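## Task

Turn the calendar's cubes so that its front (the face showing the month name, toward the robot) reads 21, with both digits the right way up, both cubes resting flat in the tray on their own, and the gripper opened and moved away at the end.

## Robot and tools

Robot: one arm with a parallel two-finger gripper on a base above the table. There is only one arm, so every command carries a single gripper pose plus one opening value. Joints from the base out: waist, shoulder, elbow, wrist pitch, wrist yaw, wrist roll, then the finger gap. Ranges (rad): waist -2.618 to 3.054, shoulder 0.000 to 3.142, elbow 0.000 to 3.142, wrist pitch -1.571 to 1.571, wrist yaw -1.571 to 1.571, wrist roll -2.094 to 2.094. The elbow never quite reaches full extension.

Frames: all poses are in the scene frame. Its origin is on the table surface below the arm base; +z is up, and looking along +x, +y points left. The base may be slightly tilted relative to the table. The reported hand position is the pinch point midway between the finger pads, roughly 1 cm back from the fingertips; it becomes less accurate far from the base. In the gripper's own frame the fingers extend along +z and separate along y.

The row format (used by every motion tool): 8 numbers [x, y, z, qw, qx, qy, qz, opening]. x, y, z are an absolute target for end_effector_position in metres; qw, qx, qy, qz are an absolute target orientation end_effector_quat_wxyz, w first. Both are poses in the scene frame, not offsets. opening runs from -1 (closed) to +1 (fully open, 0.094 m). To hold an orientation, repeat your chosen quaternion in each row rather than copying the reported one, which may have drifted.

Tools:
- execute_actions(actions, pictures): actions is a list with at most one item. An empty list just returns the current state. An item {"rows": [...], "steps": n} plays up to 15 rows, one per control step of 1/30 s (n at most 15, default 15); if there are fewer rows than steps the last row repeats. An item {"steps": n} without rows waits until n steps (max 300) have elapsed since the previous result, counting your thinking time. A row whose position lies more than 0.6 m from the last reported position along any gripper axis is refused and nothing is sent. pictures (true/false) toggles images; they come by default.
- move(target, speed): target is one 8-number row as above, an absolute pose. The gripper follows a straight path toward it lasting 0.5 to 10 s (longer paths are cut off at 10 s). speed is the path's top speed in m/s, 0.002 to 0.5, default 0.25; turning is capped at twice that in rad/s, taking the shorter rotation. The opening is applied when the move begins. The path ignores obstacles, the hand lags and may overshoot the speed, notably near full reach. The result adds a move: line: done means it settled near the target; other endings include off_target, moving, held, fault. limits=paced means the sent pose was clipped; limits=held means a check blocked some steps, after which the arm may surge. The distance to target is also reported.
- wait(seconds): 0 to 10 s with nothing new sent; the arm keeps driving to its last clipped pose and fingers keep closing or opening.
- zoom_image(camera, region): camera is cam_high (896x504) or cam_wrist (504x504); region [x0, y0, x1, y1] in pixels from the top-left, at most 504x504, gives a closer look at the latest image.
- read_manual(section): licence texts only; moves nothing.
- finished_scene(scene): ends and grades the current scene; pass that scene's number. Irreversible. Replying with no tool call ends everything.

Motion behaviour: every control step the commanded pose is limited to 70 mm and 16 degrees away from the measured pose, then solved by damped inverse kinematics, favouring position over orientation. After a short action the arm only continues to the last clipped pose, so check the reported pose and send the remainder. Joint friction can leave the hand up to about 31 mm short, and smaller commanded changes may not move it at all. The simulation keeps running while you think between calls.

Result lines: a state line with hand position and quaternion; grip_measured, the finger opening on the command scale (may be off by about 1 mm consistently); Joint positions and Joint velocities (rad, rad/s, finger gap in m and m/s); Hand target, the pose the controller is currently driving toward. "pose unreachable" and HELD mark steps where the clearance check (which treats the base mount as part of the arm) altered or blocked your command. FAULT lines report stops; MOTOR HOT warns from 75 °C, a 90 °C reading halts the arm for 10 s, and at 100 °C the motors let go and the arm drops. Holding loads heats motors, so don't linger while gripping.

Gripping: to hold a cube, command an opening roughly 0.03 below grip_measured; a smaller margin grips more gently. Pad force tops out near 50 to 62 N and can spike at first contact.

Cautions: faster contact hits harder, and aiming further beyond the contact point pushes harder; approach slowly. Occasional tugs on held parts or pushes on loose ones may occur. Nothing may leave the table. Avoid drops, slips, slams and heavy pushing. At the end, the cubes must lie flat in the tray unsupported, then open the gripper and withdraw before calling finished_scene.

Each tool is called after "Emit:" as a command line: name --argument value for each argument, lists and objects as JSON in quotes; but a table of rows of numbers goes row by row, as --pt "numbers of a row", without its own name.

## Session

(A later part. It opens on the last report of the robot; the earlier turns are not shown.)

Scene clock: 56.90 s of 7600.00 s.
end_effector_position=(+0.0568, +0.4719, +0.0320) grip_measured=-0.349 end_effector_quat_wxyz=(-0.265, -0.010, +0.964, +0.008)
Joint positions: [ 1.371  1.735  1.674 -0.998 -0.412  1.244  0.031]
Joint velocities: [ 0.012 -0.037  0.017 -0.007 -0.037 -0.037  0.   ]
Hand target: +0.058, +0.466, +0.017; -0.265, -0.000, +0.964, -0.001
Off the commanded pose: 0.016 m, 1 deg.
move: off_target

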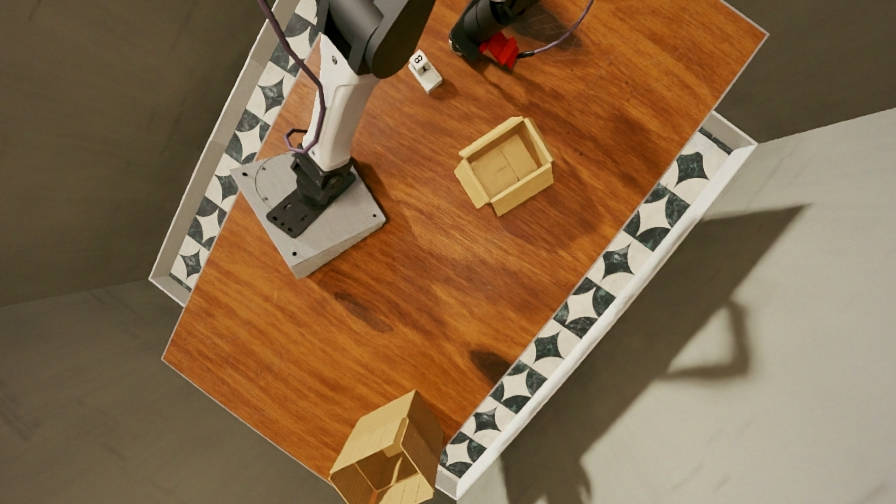

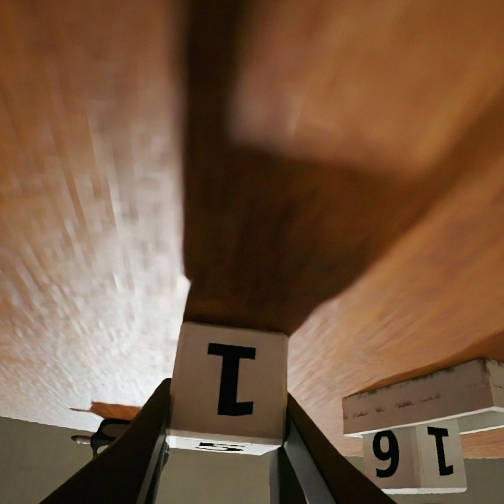

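Emit:
move --target '[0.057,0.472,0.031,-0.265,-0.01,0.964,0.008,0.3]'

Emit:
move --target '[0.057,0.475,0.085,-0.2,0,0.98,0,0.3]'

Emit:
move --target '[0.054,0.472,0.07,0,-0.712,0.702,0,0.3]' --speed 0.4

Emit:
move --target '[0.054,0.469,0.025,0,-0.712,0.702,0,0.3]' --speed 0.08

Scene clock: 64.67 s of 7600.00 s.
end_effector_position=(+0.0567, +0.4722, +0.0320) grip_measured=+0.298 end_effector_quat_wxyz=(-0.265, -0.009, +0.964, +0.009)
Joint positions: [ 1.371  1.735  1.674 -0.998 -0.412  1.244  0.061]
Joint velocities: [-0.007 -0.002 -0.007  0.022 -0.066  0.022  0.   ]
Hand target: +0.057, +0.472, +0.031; -0.265, -0.010, +0.964, +0.008
Off the commanded pose: 0.001 m, 0 deg.
After step 90, 4.07 s passed at rest.
move: done

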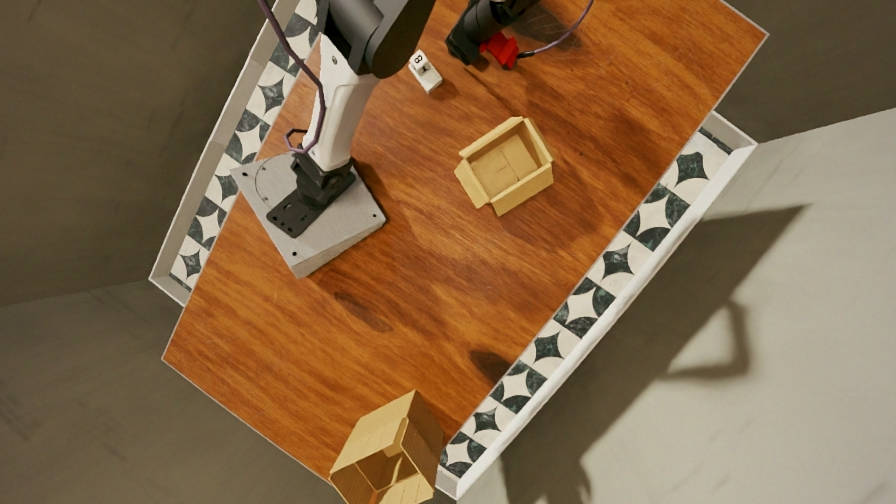

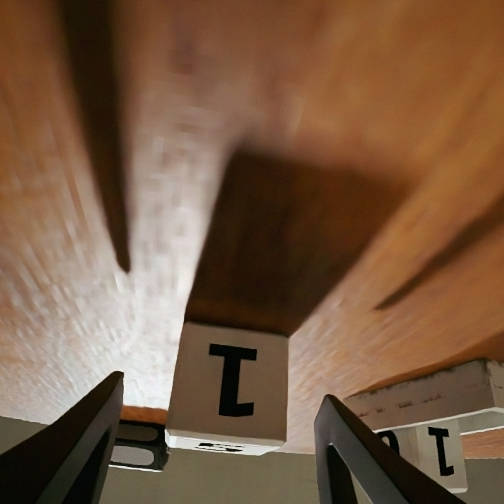

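Scene clock: 65.70 s of 7600.00 s.
end_effector_position=(+0.0574, +0.4705, +0.0770) grip_measured=+0.298 end_effector_quat_wxyz=(-0.204, -0.001, +0.979, -0.006)
Joint positions: [ 1.449  1.633  1.719 -1.109 -0.244  1.343  0.061]
Joint velocities: [ 0.007 -0.007 -0.002 -0.037  0.037 -0.037  0.   ]
Hand target: +0.058, +0.474, +0.085; -0.200, +0.000, +0.980, +0.000
Off the commanded pose: 0.009 m, 1 deg.
move: done

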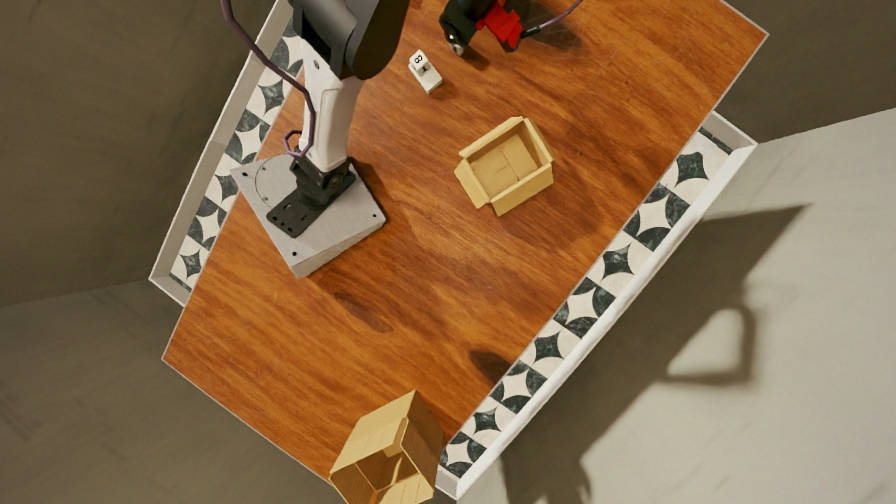

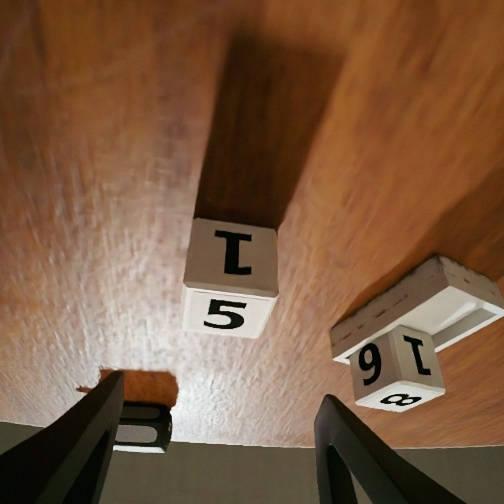

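Scene clock: 68.40 s of 7600.00 s.
end_effector_position=(+0.0553, +0.4718, +0.0654) grip_measured=+0.298 end_effector_quat_wxyz=(+0.010, +0.707, -0.707, +0.007)
Joint positions: [ 1.666  1.618  1.641 -1.01   0.279 -0.034  0.061]
Joint velocities: [-0.007 -0.032  0.032 -0.007 -0.081 -0.037 -0.001]
Hand target: +0.055, +0.473, +0.071; +0.001, +0.712, -0.703, +0.001
Off the commanded pose: 0.005 m, 2 deg.
move: done

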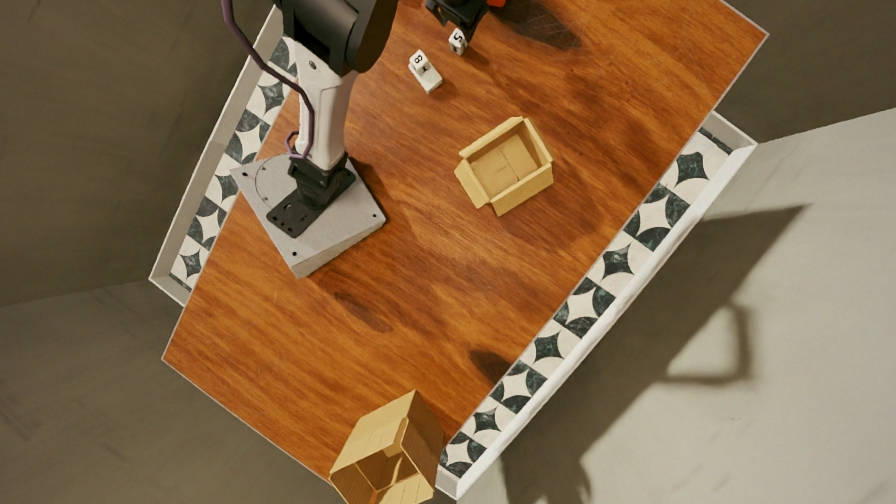

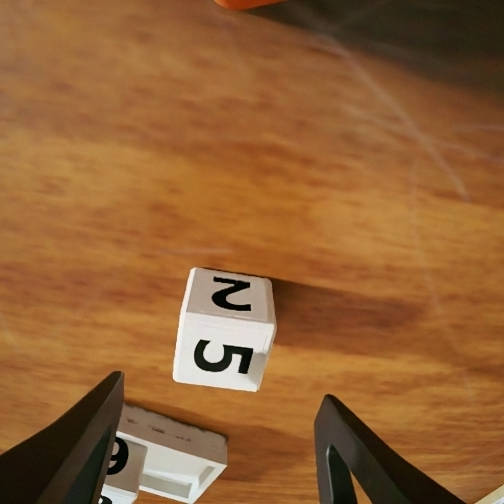

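Scene clock: 69.47 s of 7600.00 s.
end_effector_position=(+0.0537, +0.4729, +0.0325) grip_measured=+0.298 end_effector_quat_wxyz=(-0.005, +0.710, -0.704, -0.002)
Joint positions: [ 1.647  1.64   1.539 -0.845  0.275 -0.068  0.061]
Joint velocities: [-0.017 -0.012  0.027 -0.037 -0.022  0.007 -0.001]
Hand target: +0.054, +0.469, +0.025; +0.000, +0.712, -0.702, +0.000
Off the commanded pose: 0.008 m, 1 deg.
move: done

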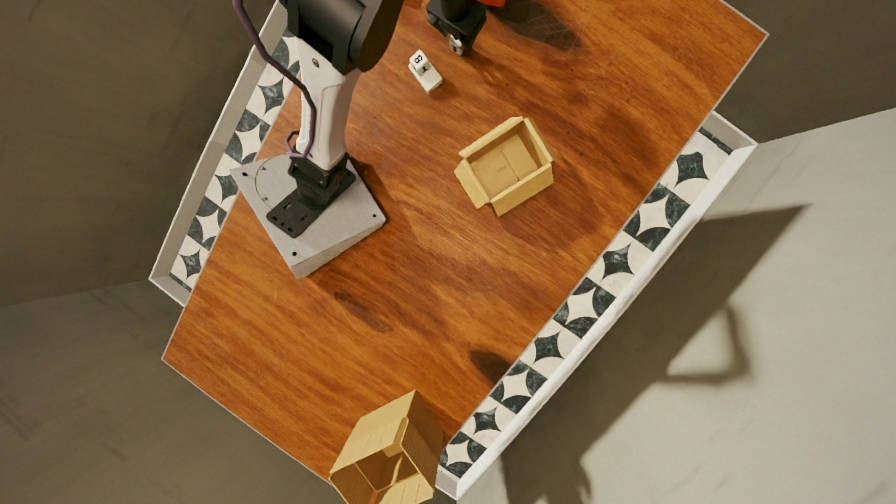

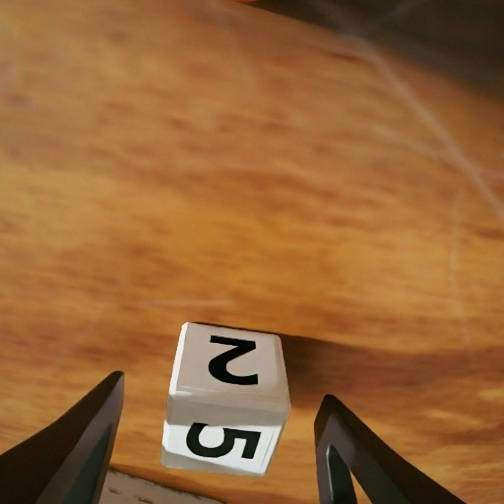

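Emit:
move --target '[0.054,0.472,0.03,0,-0.712,0.702,0,-0.4]'

Emit:
move --target '[0.054,0.46,0.1,0,-0.6,0.8,0,-0.4]'

Emit:
move --target '[0.05,0.374,0.085,0,0.155,0.988,0,-0.4]' --speed 0.4

Emit:
move --target '[0.05,0.372,0.05,0,0.155,0.988,0,-0.4]' --speed 0.05

Scene clock: 74.40 s of 7600.00 s.
end_effector_position=(+0.0537, +0.4733, +0.0325) grip_measured=-0.348 end_effector_quat_wxyz=(-0.005, +0.710, -0.704, -0.002)
Joint positions: [ 1.647  1.64   1.539 -0.843  0.275 -0.069  0.031]
Joint velocities: [ 0.012  0.012 -0.007  0.022 -0.037 -0.022 -0.   ]
Hand target: +0.054, +0.472, +0.030; -0.000, +0.712, -0.702, -0.000
Off the commanded pose: 0.003 m, 1 deg.
After step 90, 1.23 s passed at rest.
move: done

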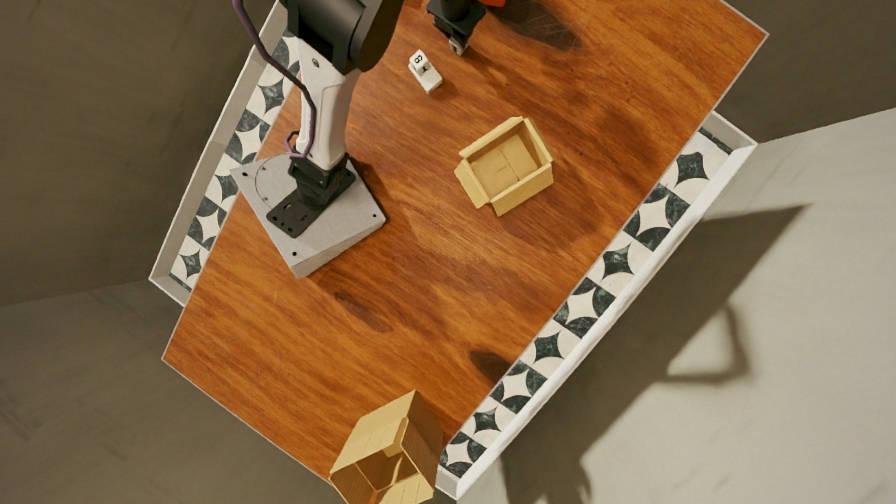

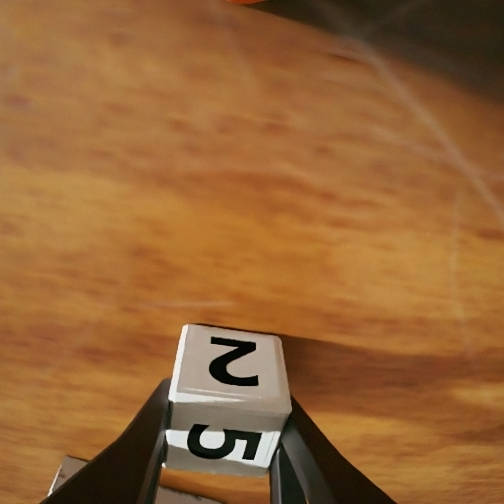

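Scene clock: 75.63 s of 7600.00 s.
end_effector_position=(+0.0539, +0.4528, +0.0875) grip_measured=-0.348 end_effector_quat_wxyz=(-0.009, -0.604, +0.797, -0.010)
Joint positions: [ 1.691  1.524  1.575 -1.046  0.293  0.261  0.031]
Joint velocities: [-0.007  0.022 -0.022 -0.081 -0.11   0.007 -0.001]
Hand target: +0.055, +0.459, +0.100; +0.000, -0.600, +0.800, +0.001
Off the commanded pose: 0.014 m, 2 deg.
move: off_target

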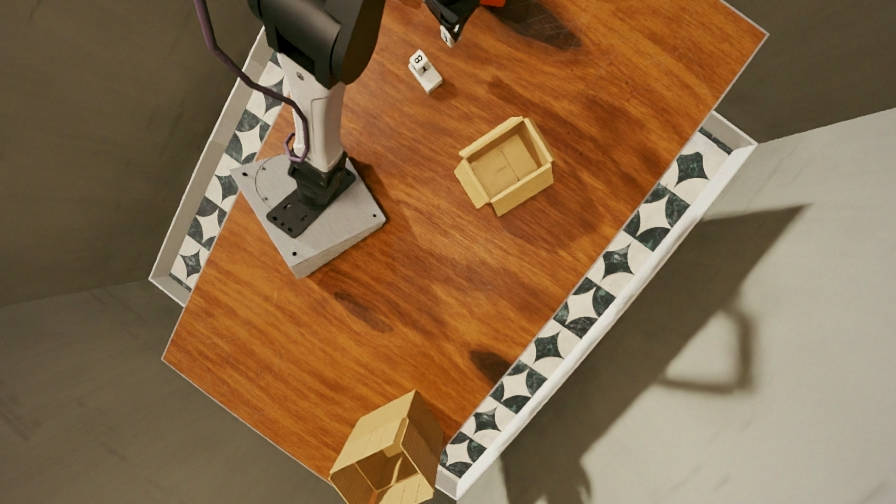

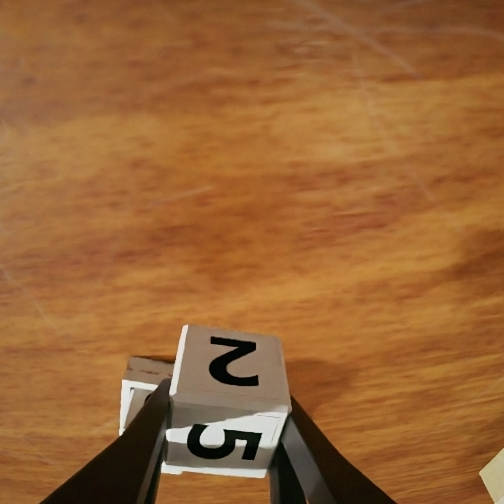

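Scene clock: 78.37 s of 7600.00 s.
end_effector_position=(+0.0497, +0.3750, +0.0811) grip_measured=-0.349 end_effector_quat_wxyz=(-0.002, +0.149, +0.989, -0.010)
Joint positions: [ 1.691  1.253  1.149 -0.883  0.29   1.854  0.031]
Joint velocities: [-0.002  0.012 -0.007 -0.022 -0.095  0.022  0.   ]
Hand target: +0.050, +0.374, +0.084; -0.000, +0.155, +0.988, -0.000
Off the commanded pose: 0.004 m, 1 deg.
move: done

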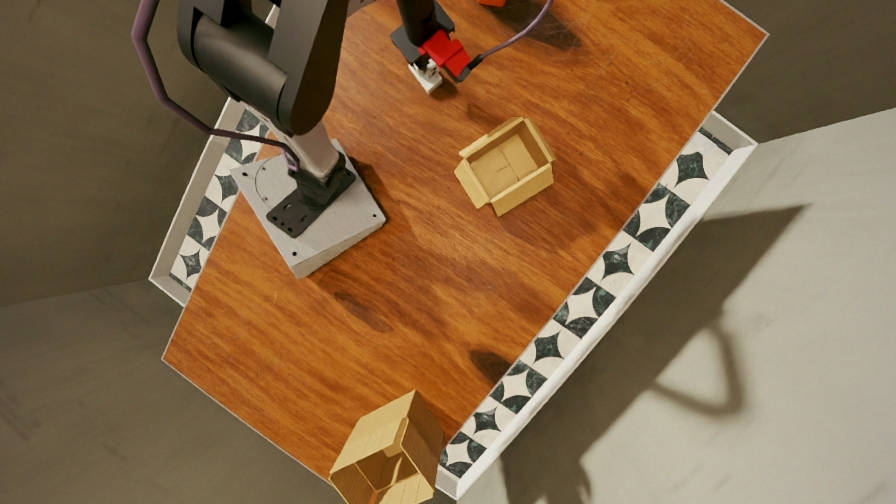

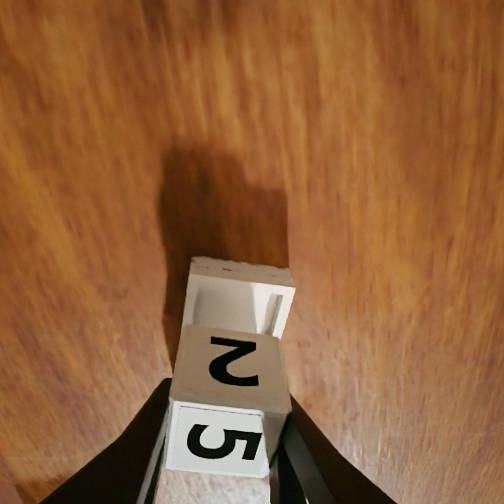

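Scene clock: 79.50 s of 7600.00 s.
end_effector_position=(+0.0502, +0.3767, +0.0576) grip_measured=-0.349 end_effector_quat_wxyz=(+0.001, +0.158, +0.987, +0.007)
Joint positions: [ 1.666  1.273  1.073 -0.746  0.285  1.843  0.031]
Joint velocities: [ 0.002 -0.002  0.012  0.037 -0.051 -0.037  0.001]
Hand target: +0.050, +0.372, +0.050; +0.000, +0.155, +0.988, -0.000
Off the commanded pose: 0.009 m, 1 deg.
move: done

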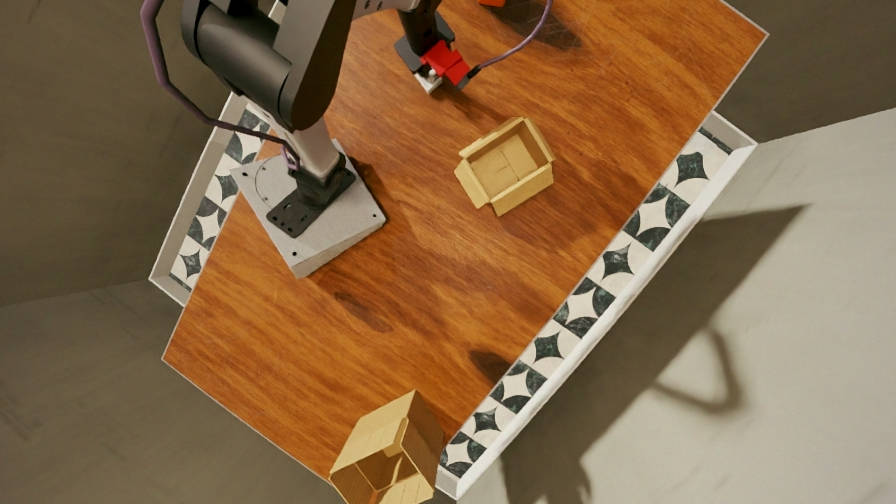

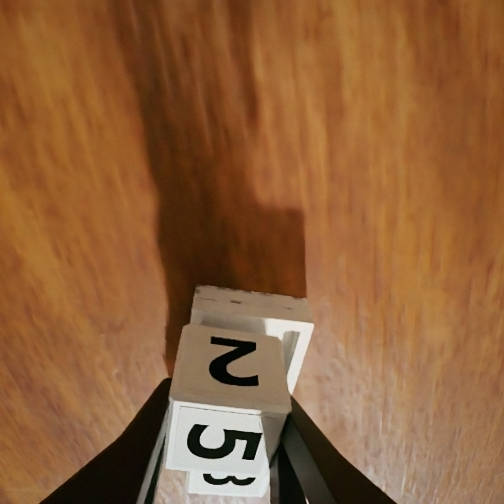

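Emit:
move --target '[0.041,0.369,0.044,0,0.155,0.988,0,-0.4]' --speed 0.04

Scene clock: 85.40 s of 7600.00 s.
end_effector_position=(+0.0460, +0.3736, +0.0524) grip_measured=-0.349 end_effector_quat_wxyz=(-0.002, +0.157, +0.988, +0.008)
Joint positions: [ 1.674  1.273  1.045 -0.717  0.285  1.845  0.031]
Joint velocities: [-0.007 -0.002 -0.017  0.007 -0.022 -0.081  0.   ]
Hand target: +0.041, +0.369, +0.044; -0.000, +0.155, +0.988, +0.000
Off the commanded pose: 0.011 m, 1 deg.
After step 90, 2.17 s passed at rest.
move: off_target

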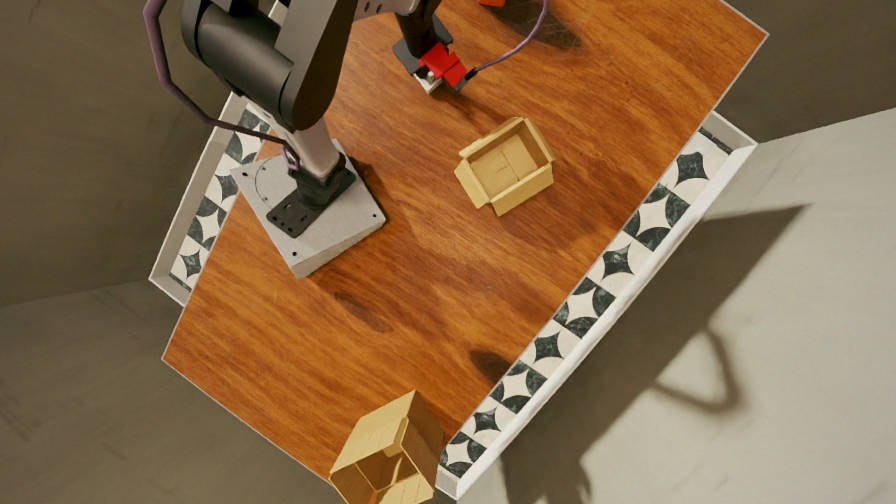

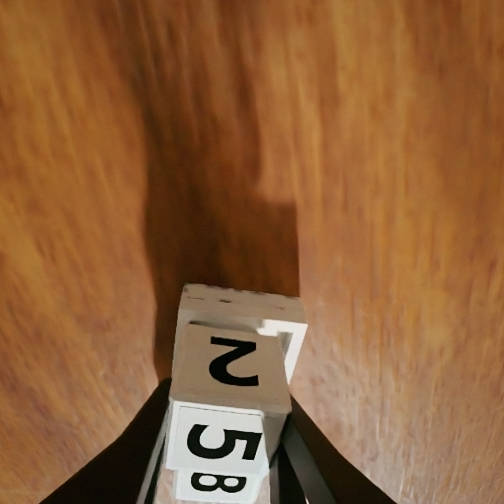

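Emit:
move --target '[0.037,0.3685,0.040,0,0.155,0.988,0,-0.4]' --speed 0.04

Scene clock: 87.67 s of 7600.00 s.
end_effector_position=(+0.0419, +0.3764, +0.0485) grip_measured=-0.349 end_effector_quat_wxyz=(-0.003, +0.157, +0.988, +0.010)
Joint positions: [ 1.684  1.29   1.045 -0.698  0.289  1.854  0.031]
Joint velocities: [-0.002 -0.012 -0.012  0.081 -0.037  0.037  0.001]
Hand target: +0.037, +0.368, +0.040; -0.000, +0.155, +0.988, +0.000
Off the commanded pose: 0.013 m, 1 deg.
move: off_target

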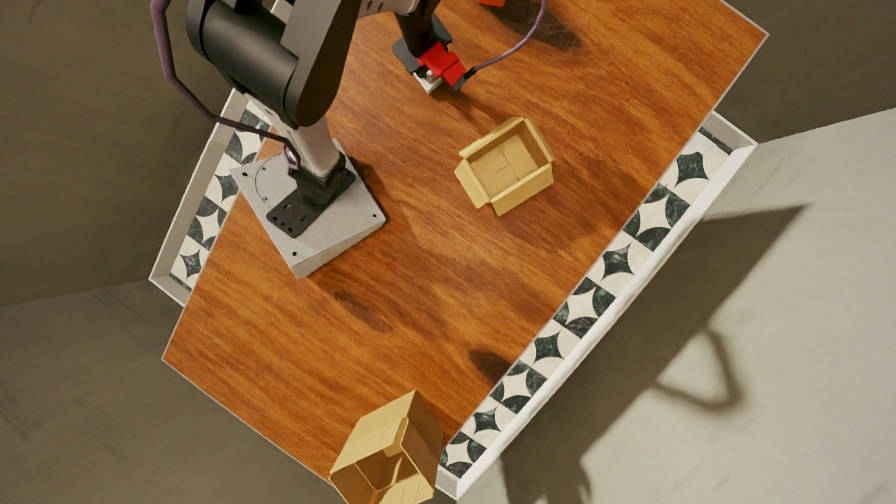

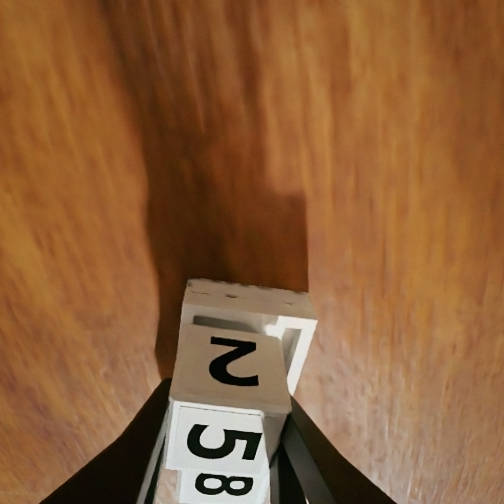

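Emit:
move --target '[0.0412,0.3705,0.0485,-0.002,0.157,0.988,-0.002,-0.4]' --speed 0.03

Scene clock: 90.43 s of 7600.00 s.
end_effector_position=(+0.0419, +0.3736, +0.0485) grip_measured=-0.349 end_effector_quat_wxyz=(-0.002, +0.156, +0.988, +0.005)
Joint positions: [ 1.684  1.29   1.045 -0.71   0.289  1.855  0.031]
Joint velocities: [-0.002 -0.012  0.012 -0.022 -0.007 -0.066 -0.   ]
Hand target: +0.041, +0.371, +0.048; -0.002, +0.157, +0.988, -0.002
Off the commanded pose: 0.003 m, 1 deg.
move: done

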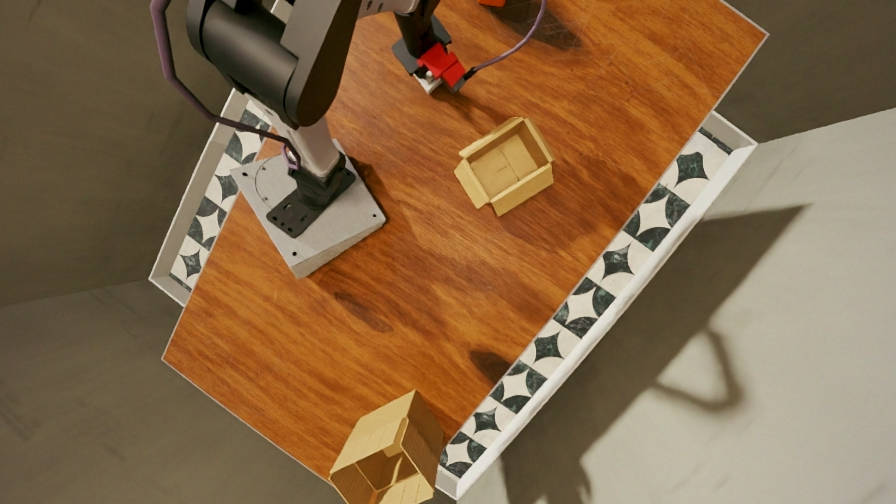

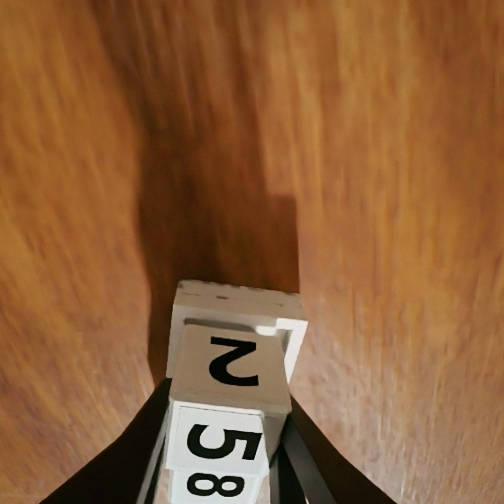

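Emit:
move --target '[0.039,0.371,0.033,0,0.156,0.988,-0.016,-0.4]' --speed 0.03

Scene clock: 94.00 s of 7600.00 s.
end_effector_position=(+0.0392, +0.3691, +0.0399) grip_measured=-0.349 end_effector_quat_wxyz=(-0.000, +0.151, +0.988, -0.011)
Joint positions: [ 1.684  1.321  1.045 -0.711  0.289  1.855  0.031]
Joint velocities: [ 0.002 -0.017  0.002  0.051  0.007 -0.007  0.   ]
Hand target: +0.039, +0.371, +0.033; -0.000, +0.156, +0.988, -0.016
Off the commanded pose: 0.007 m, 1 deg.
move: done

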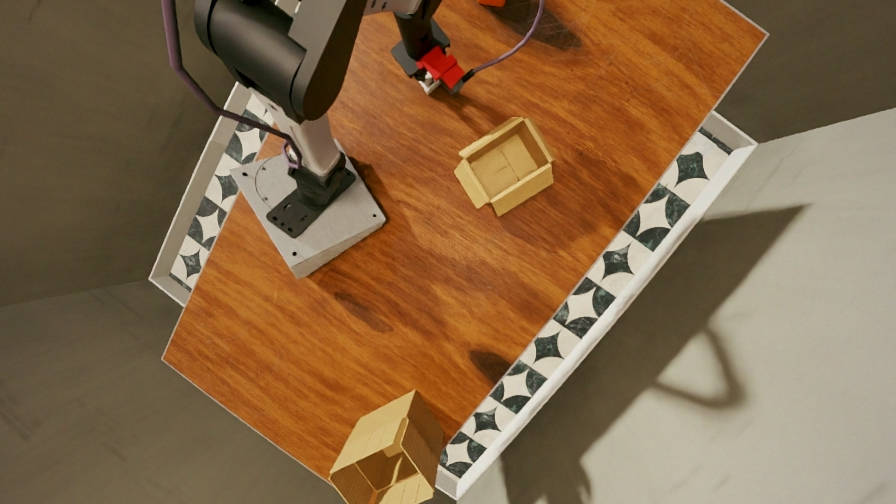

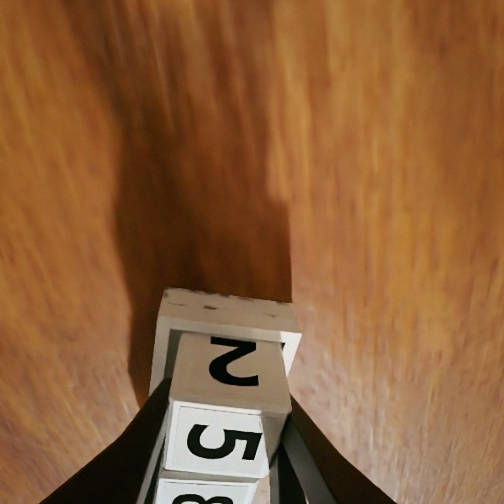

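Emit:
move --target '[0.039,0.369,0.04,0,0.151,0.988,-0.011,0.4]'

Emit:
move --target '[0.04,0.372,0.12,0,0.12,0.993,0,0.4]'

Emit:
move --target '[0.04,0.29,0.15,0,0,1,0,0.4]'

Scene clock: 97.40 s of 7600.00 s.
end_effector_position=(+0.0392, +0.3691, +0.0399) grip_measured=+0.398 end_effector_quat_wxyz=(-0.000, +0.151, +0.988, -0.011)
Joint positions: [ 1.684  1.321  1.045 -0.711  0.289  1.855  0.066]
Joint velocities: [-0.007 -0.002  0.002  0.022 -0.037 -0.037  0.001]
Hand target: +0.039, +0.369, +0.040; -0.000, +0.151, +0.988, -0.011
Off the commanded pose: 0.000 m, 0 deg.
move: done

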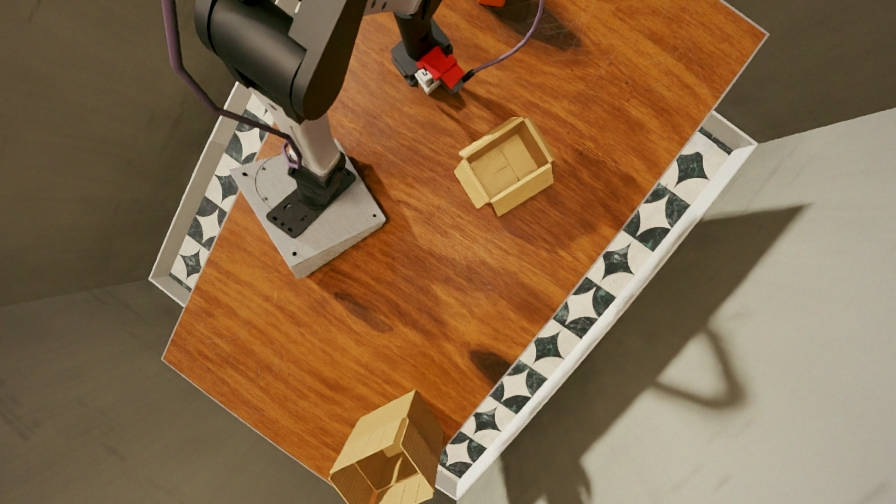

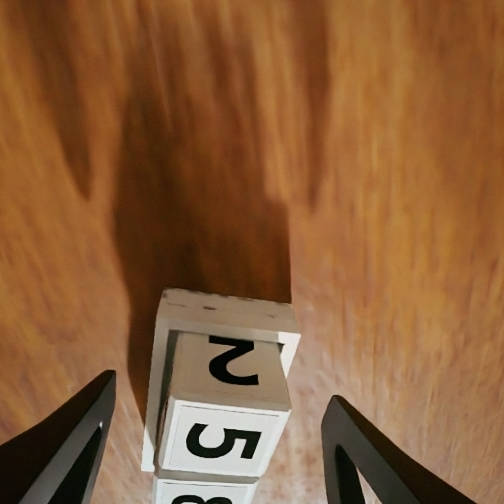

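Scene clock: 98.50 s of 7600.00 s.
end_effector_position=(+0.0400, +0.3675, +0.1126) grip_measured=+0.398 end_effector_quat_wxyz=(-0.001, +0.117, +0.993, -0.007)
Joint positions: [ 1.782  1.189  1.183 -1.     0.343  1.87   0.066]
Joint velocities: [-0.012  0.007 -0.007  0.007 -0.007 -0.007 -0.   ]
Hand target: +0.041, +0.371, +0.120; -0.000, +0.120, +0.993, +0.001
Off the commanded pose: 0.009 m, 1 deg.
move: done

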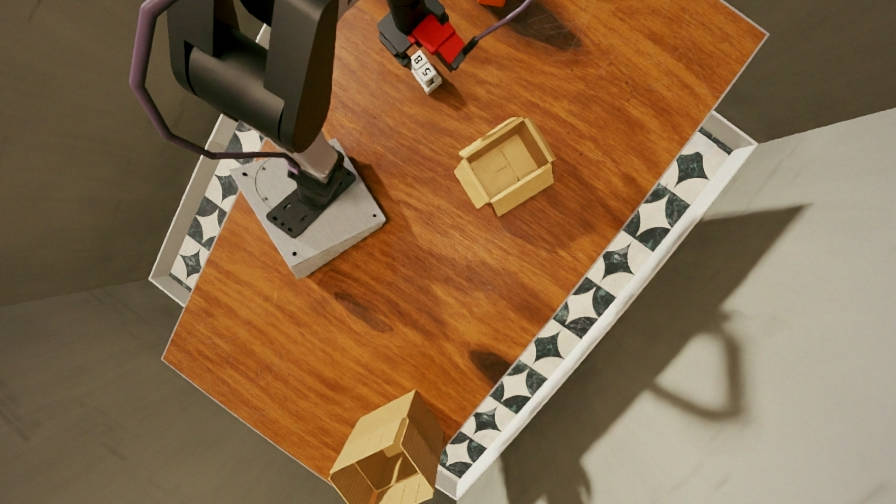

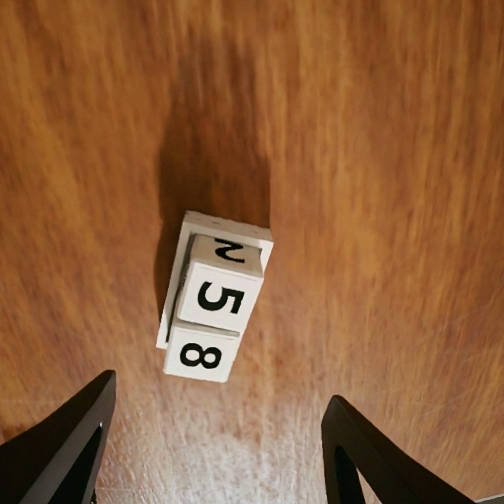

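Scene clock: 99.53 s of 7600.00 s.
end_effector_position=(+0.0406, +0.2985, +0.1500) grip_measured=+0.398 end_effector_quat_wxyz=(-0.004, +0.013, +1.000, +0.007)
Joint positions: [ 1.905  0.881  0.999 -1.135  0.407  1.761  0.066]
Joint velocities: [ 0.012 -0.002 -0.002 -0.022 -0.051  0.007  0.001]
Hand target: +0.041, +0.290, +0.149; -0.000, +0.000, +1.000, +0.001
Off the commanded pose: 0.009 m, 2 deg.
move: done

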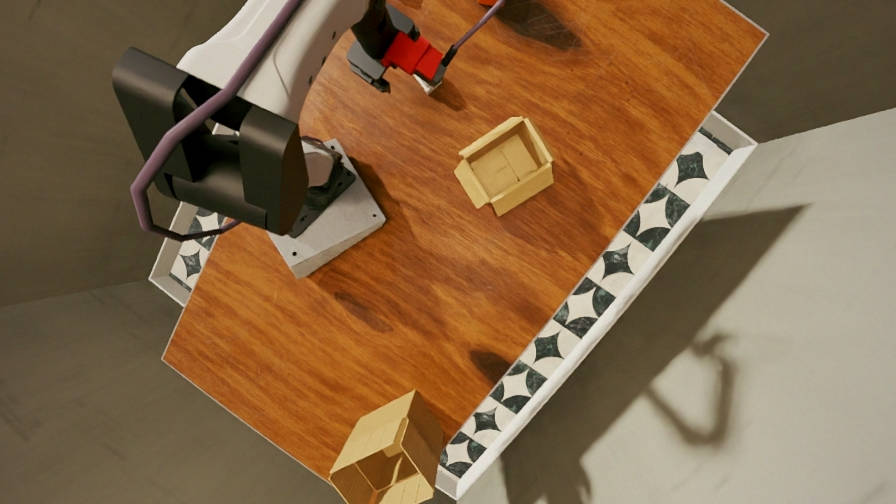

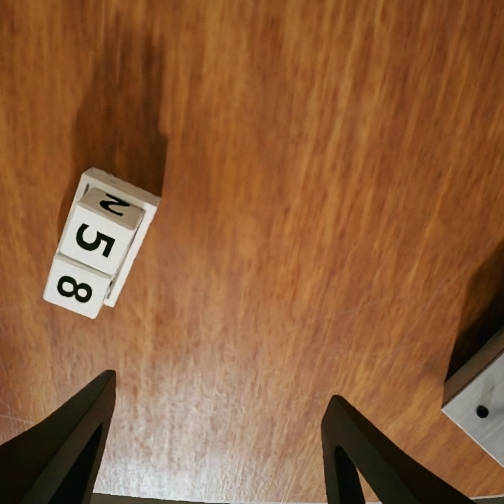

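Emit:
zoom_image --camera "cam_wrist" --region '[20, 155, 190, 325]'

Region (20, 155, 190, 325) of cam_wrist's 504x504 image, scaled by 2.965, with more detail than that image has.

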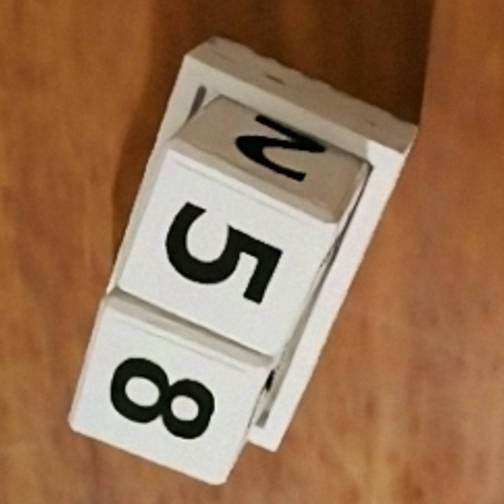

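Emit:
finished_scene --scene 2

The scene is finished: the task was done.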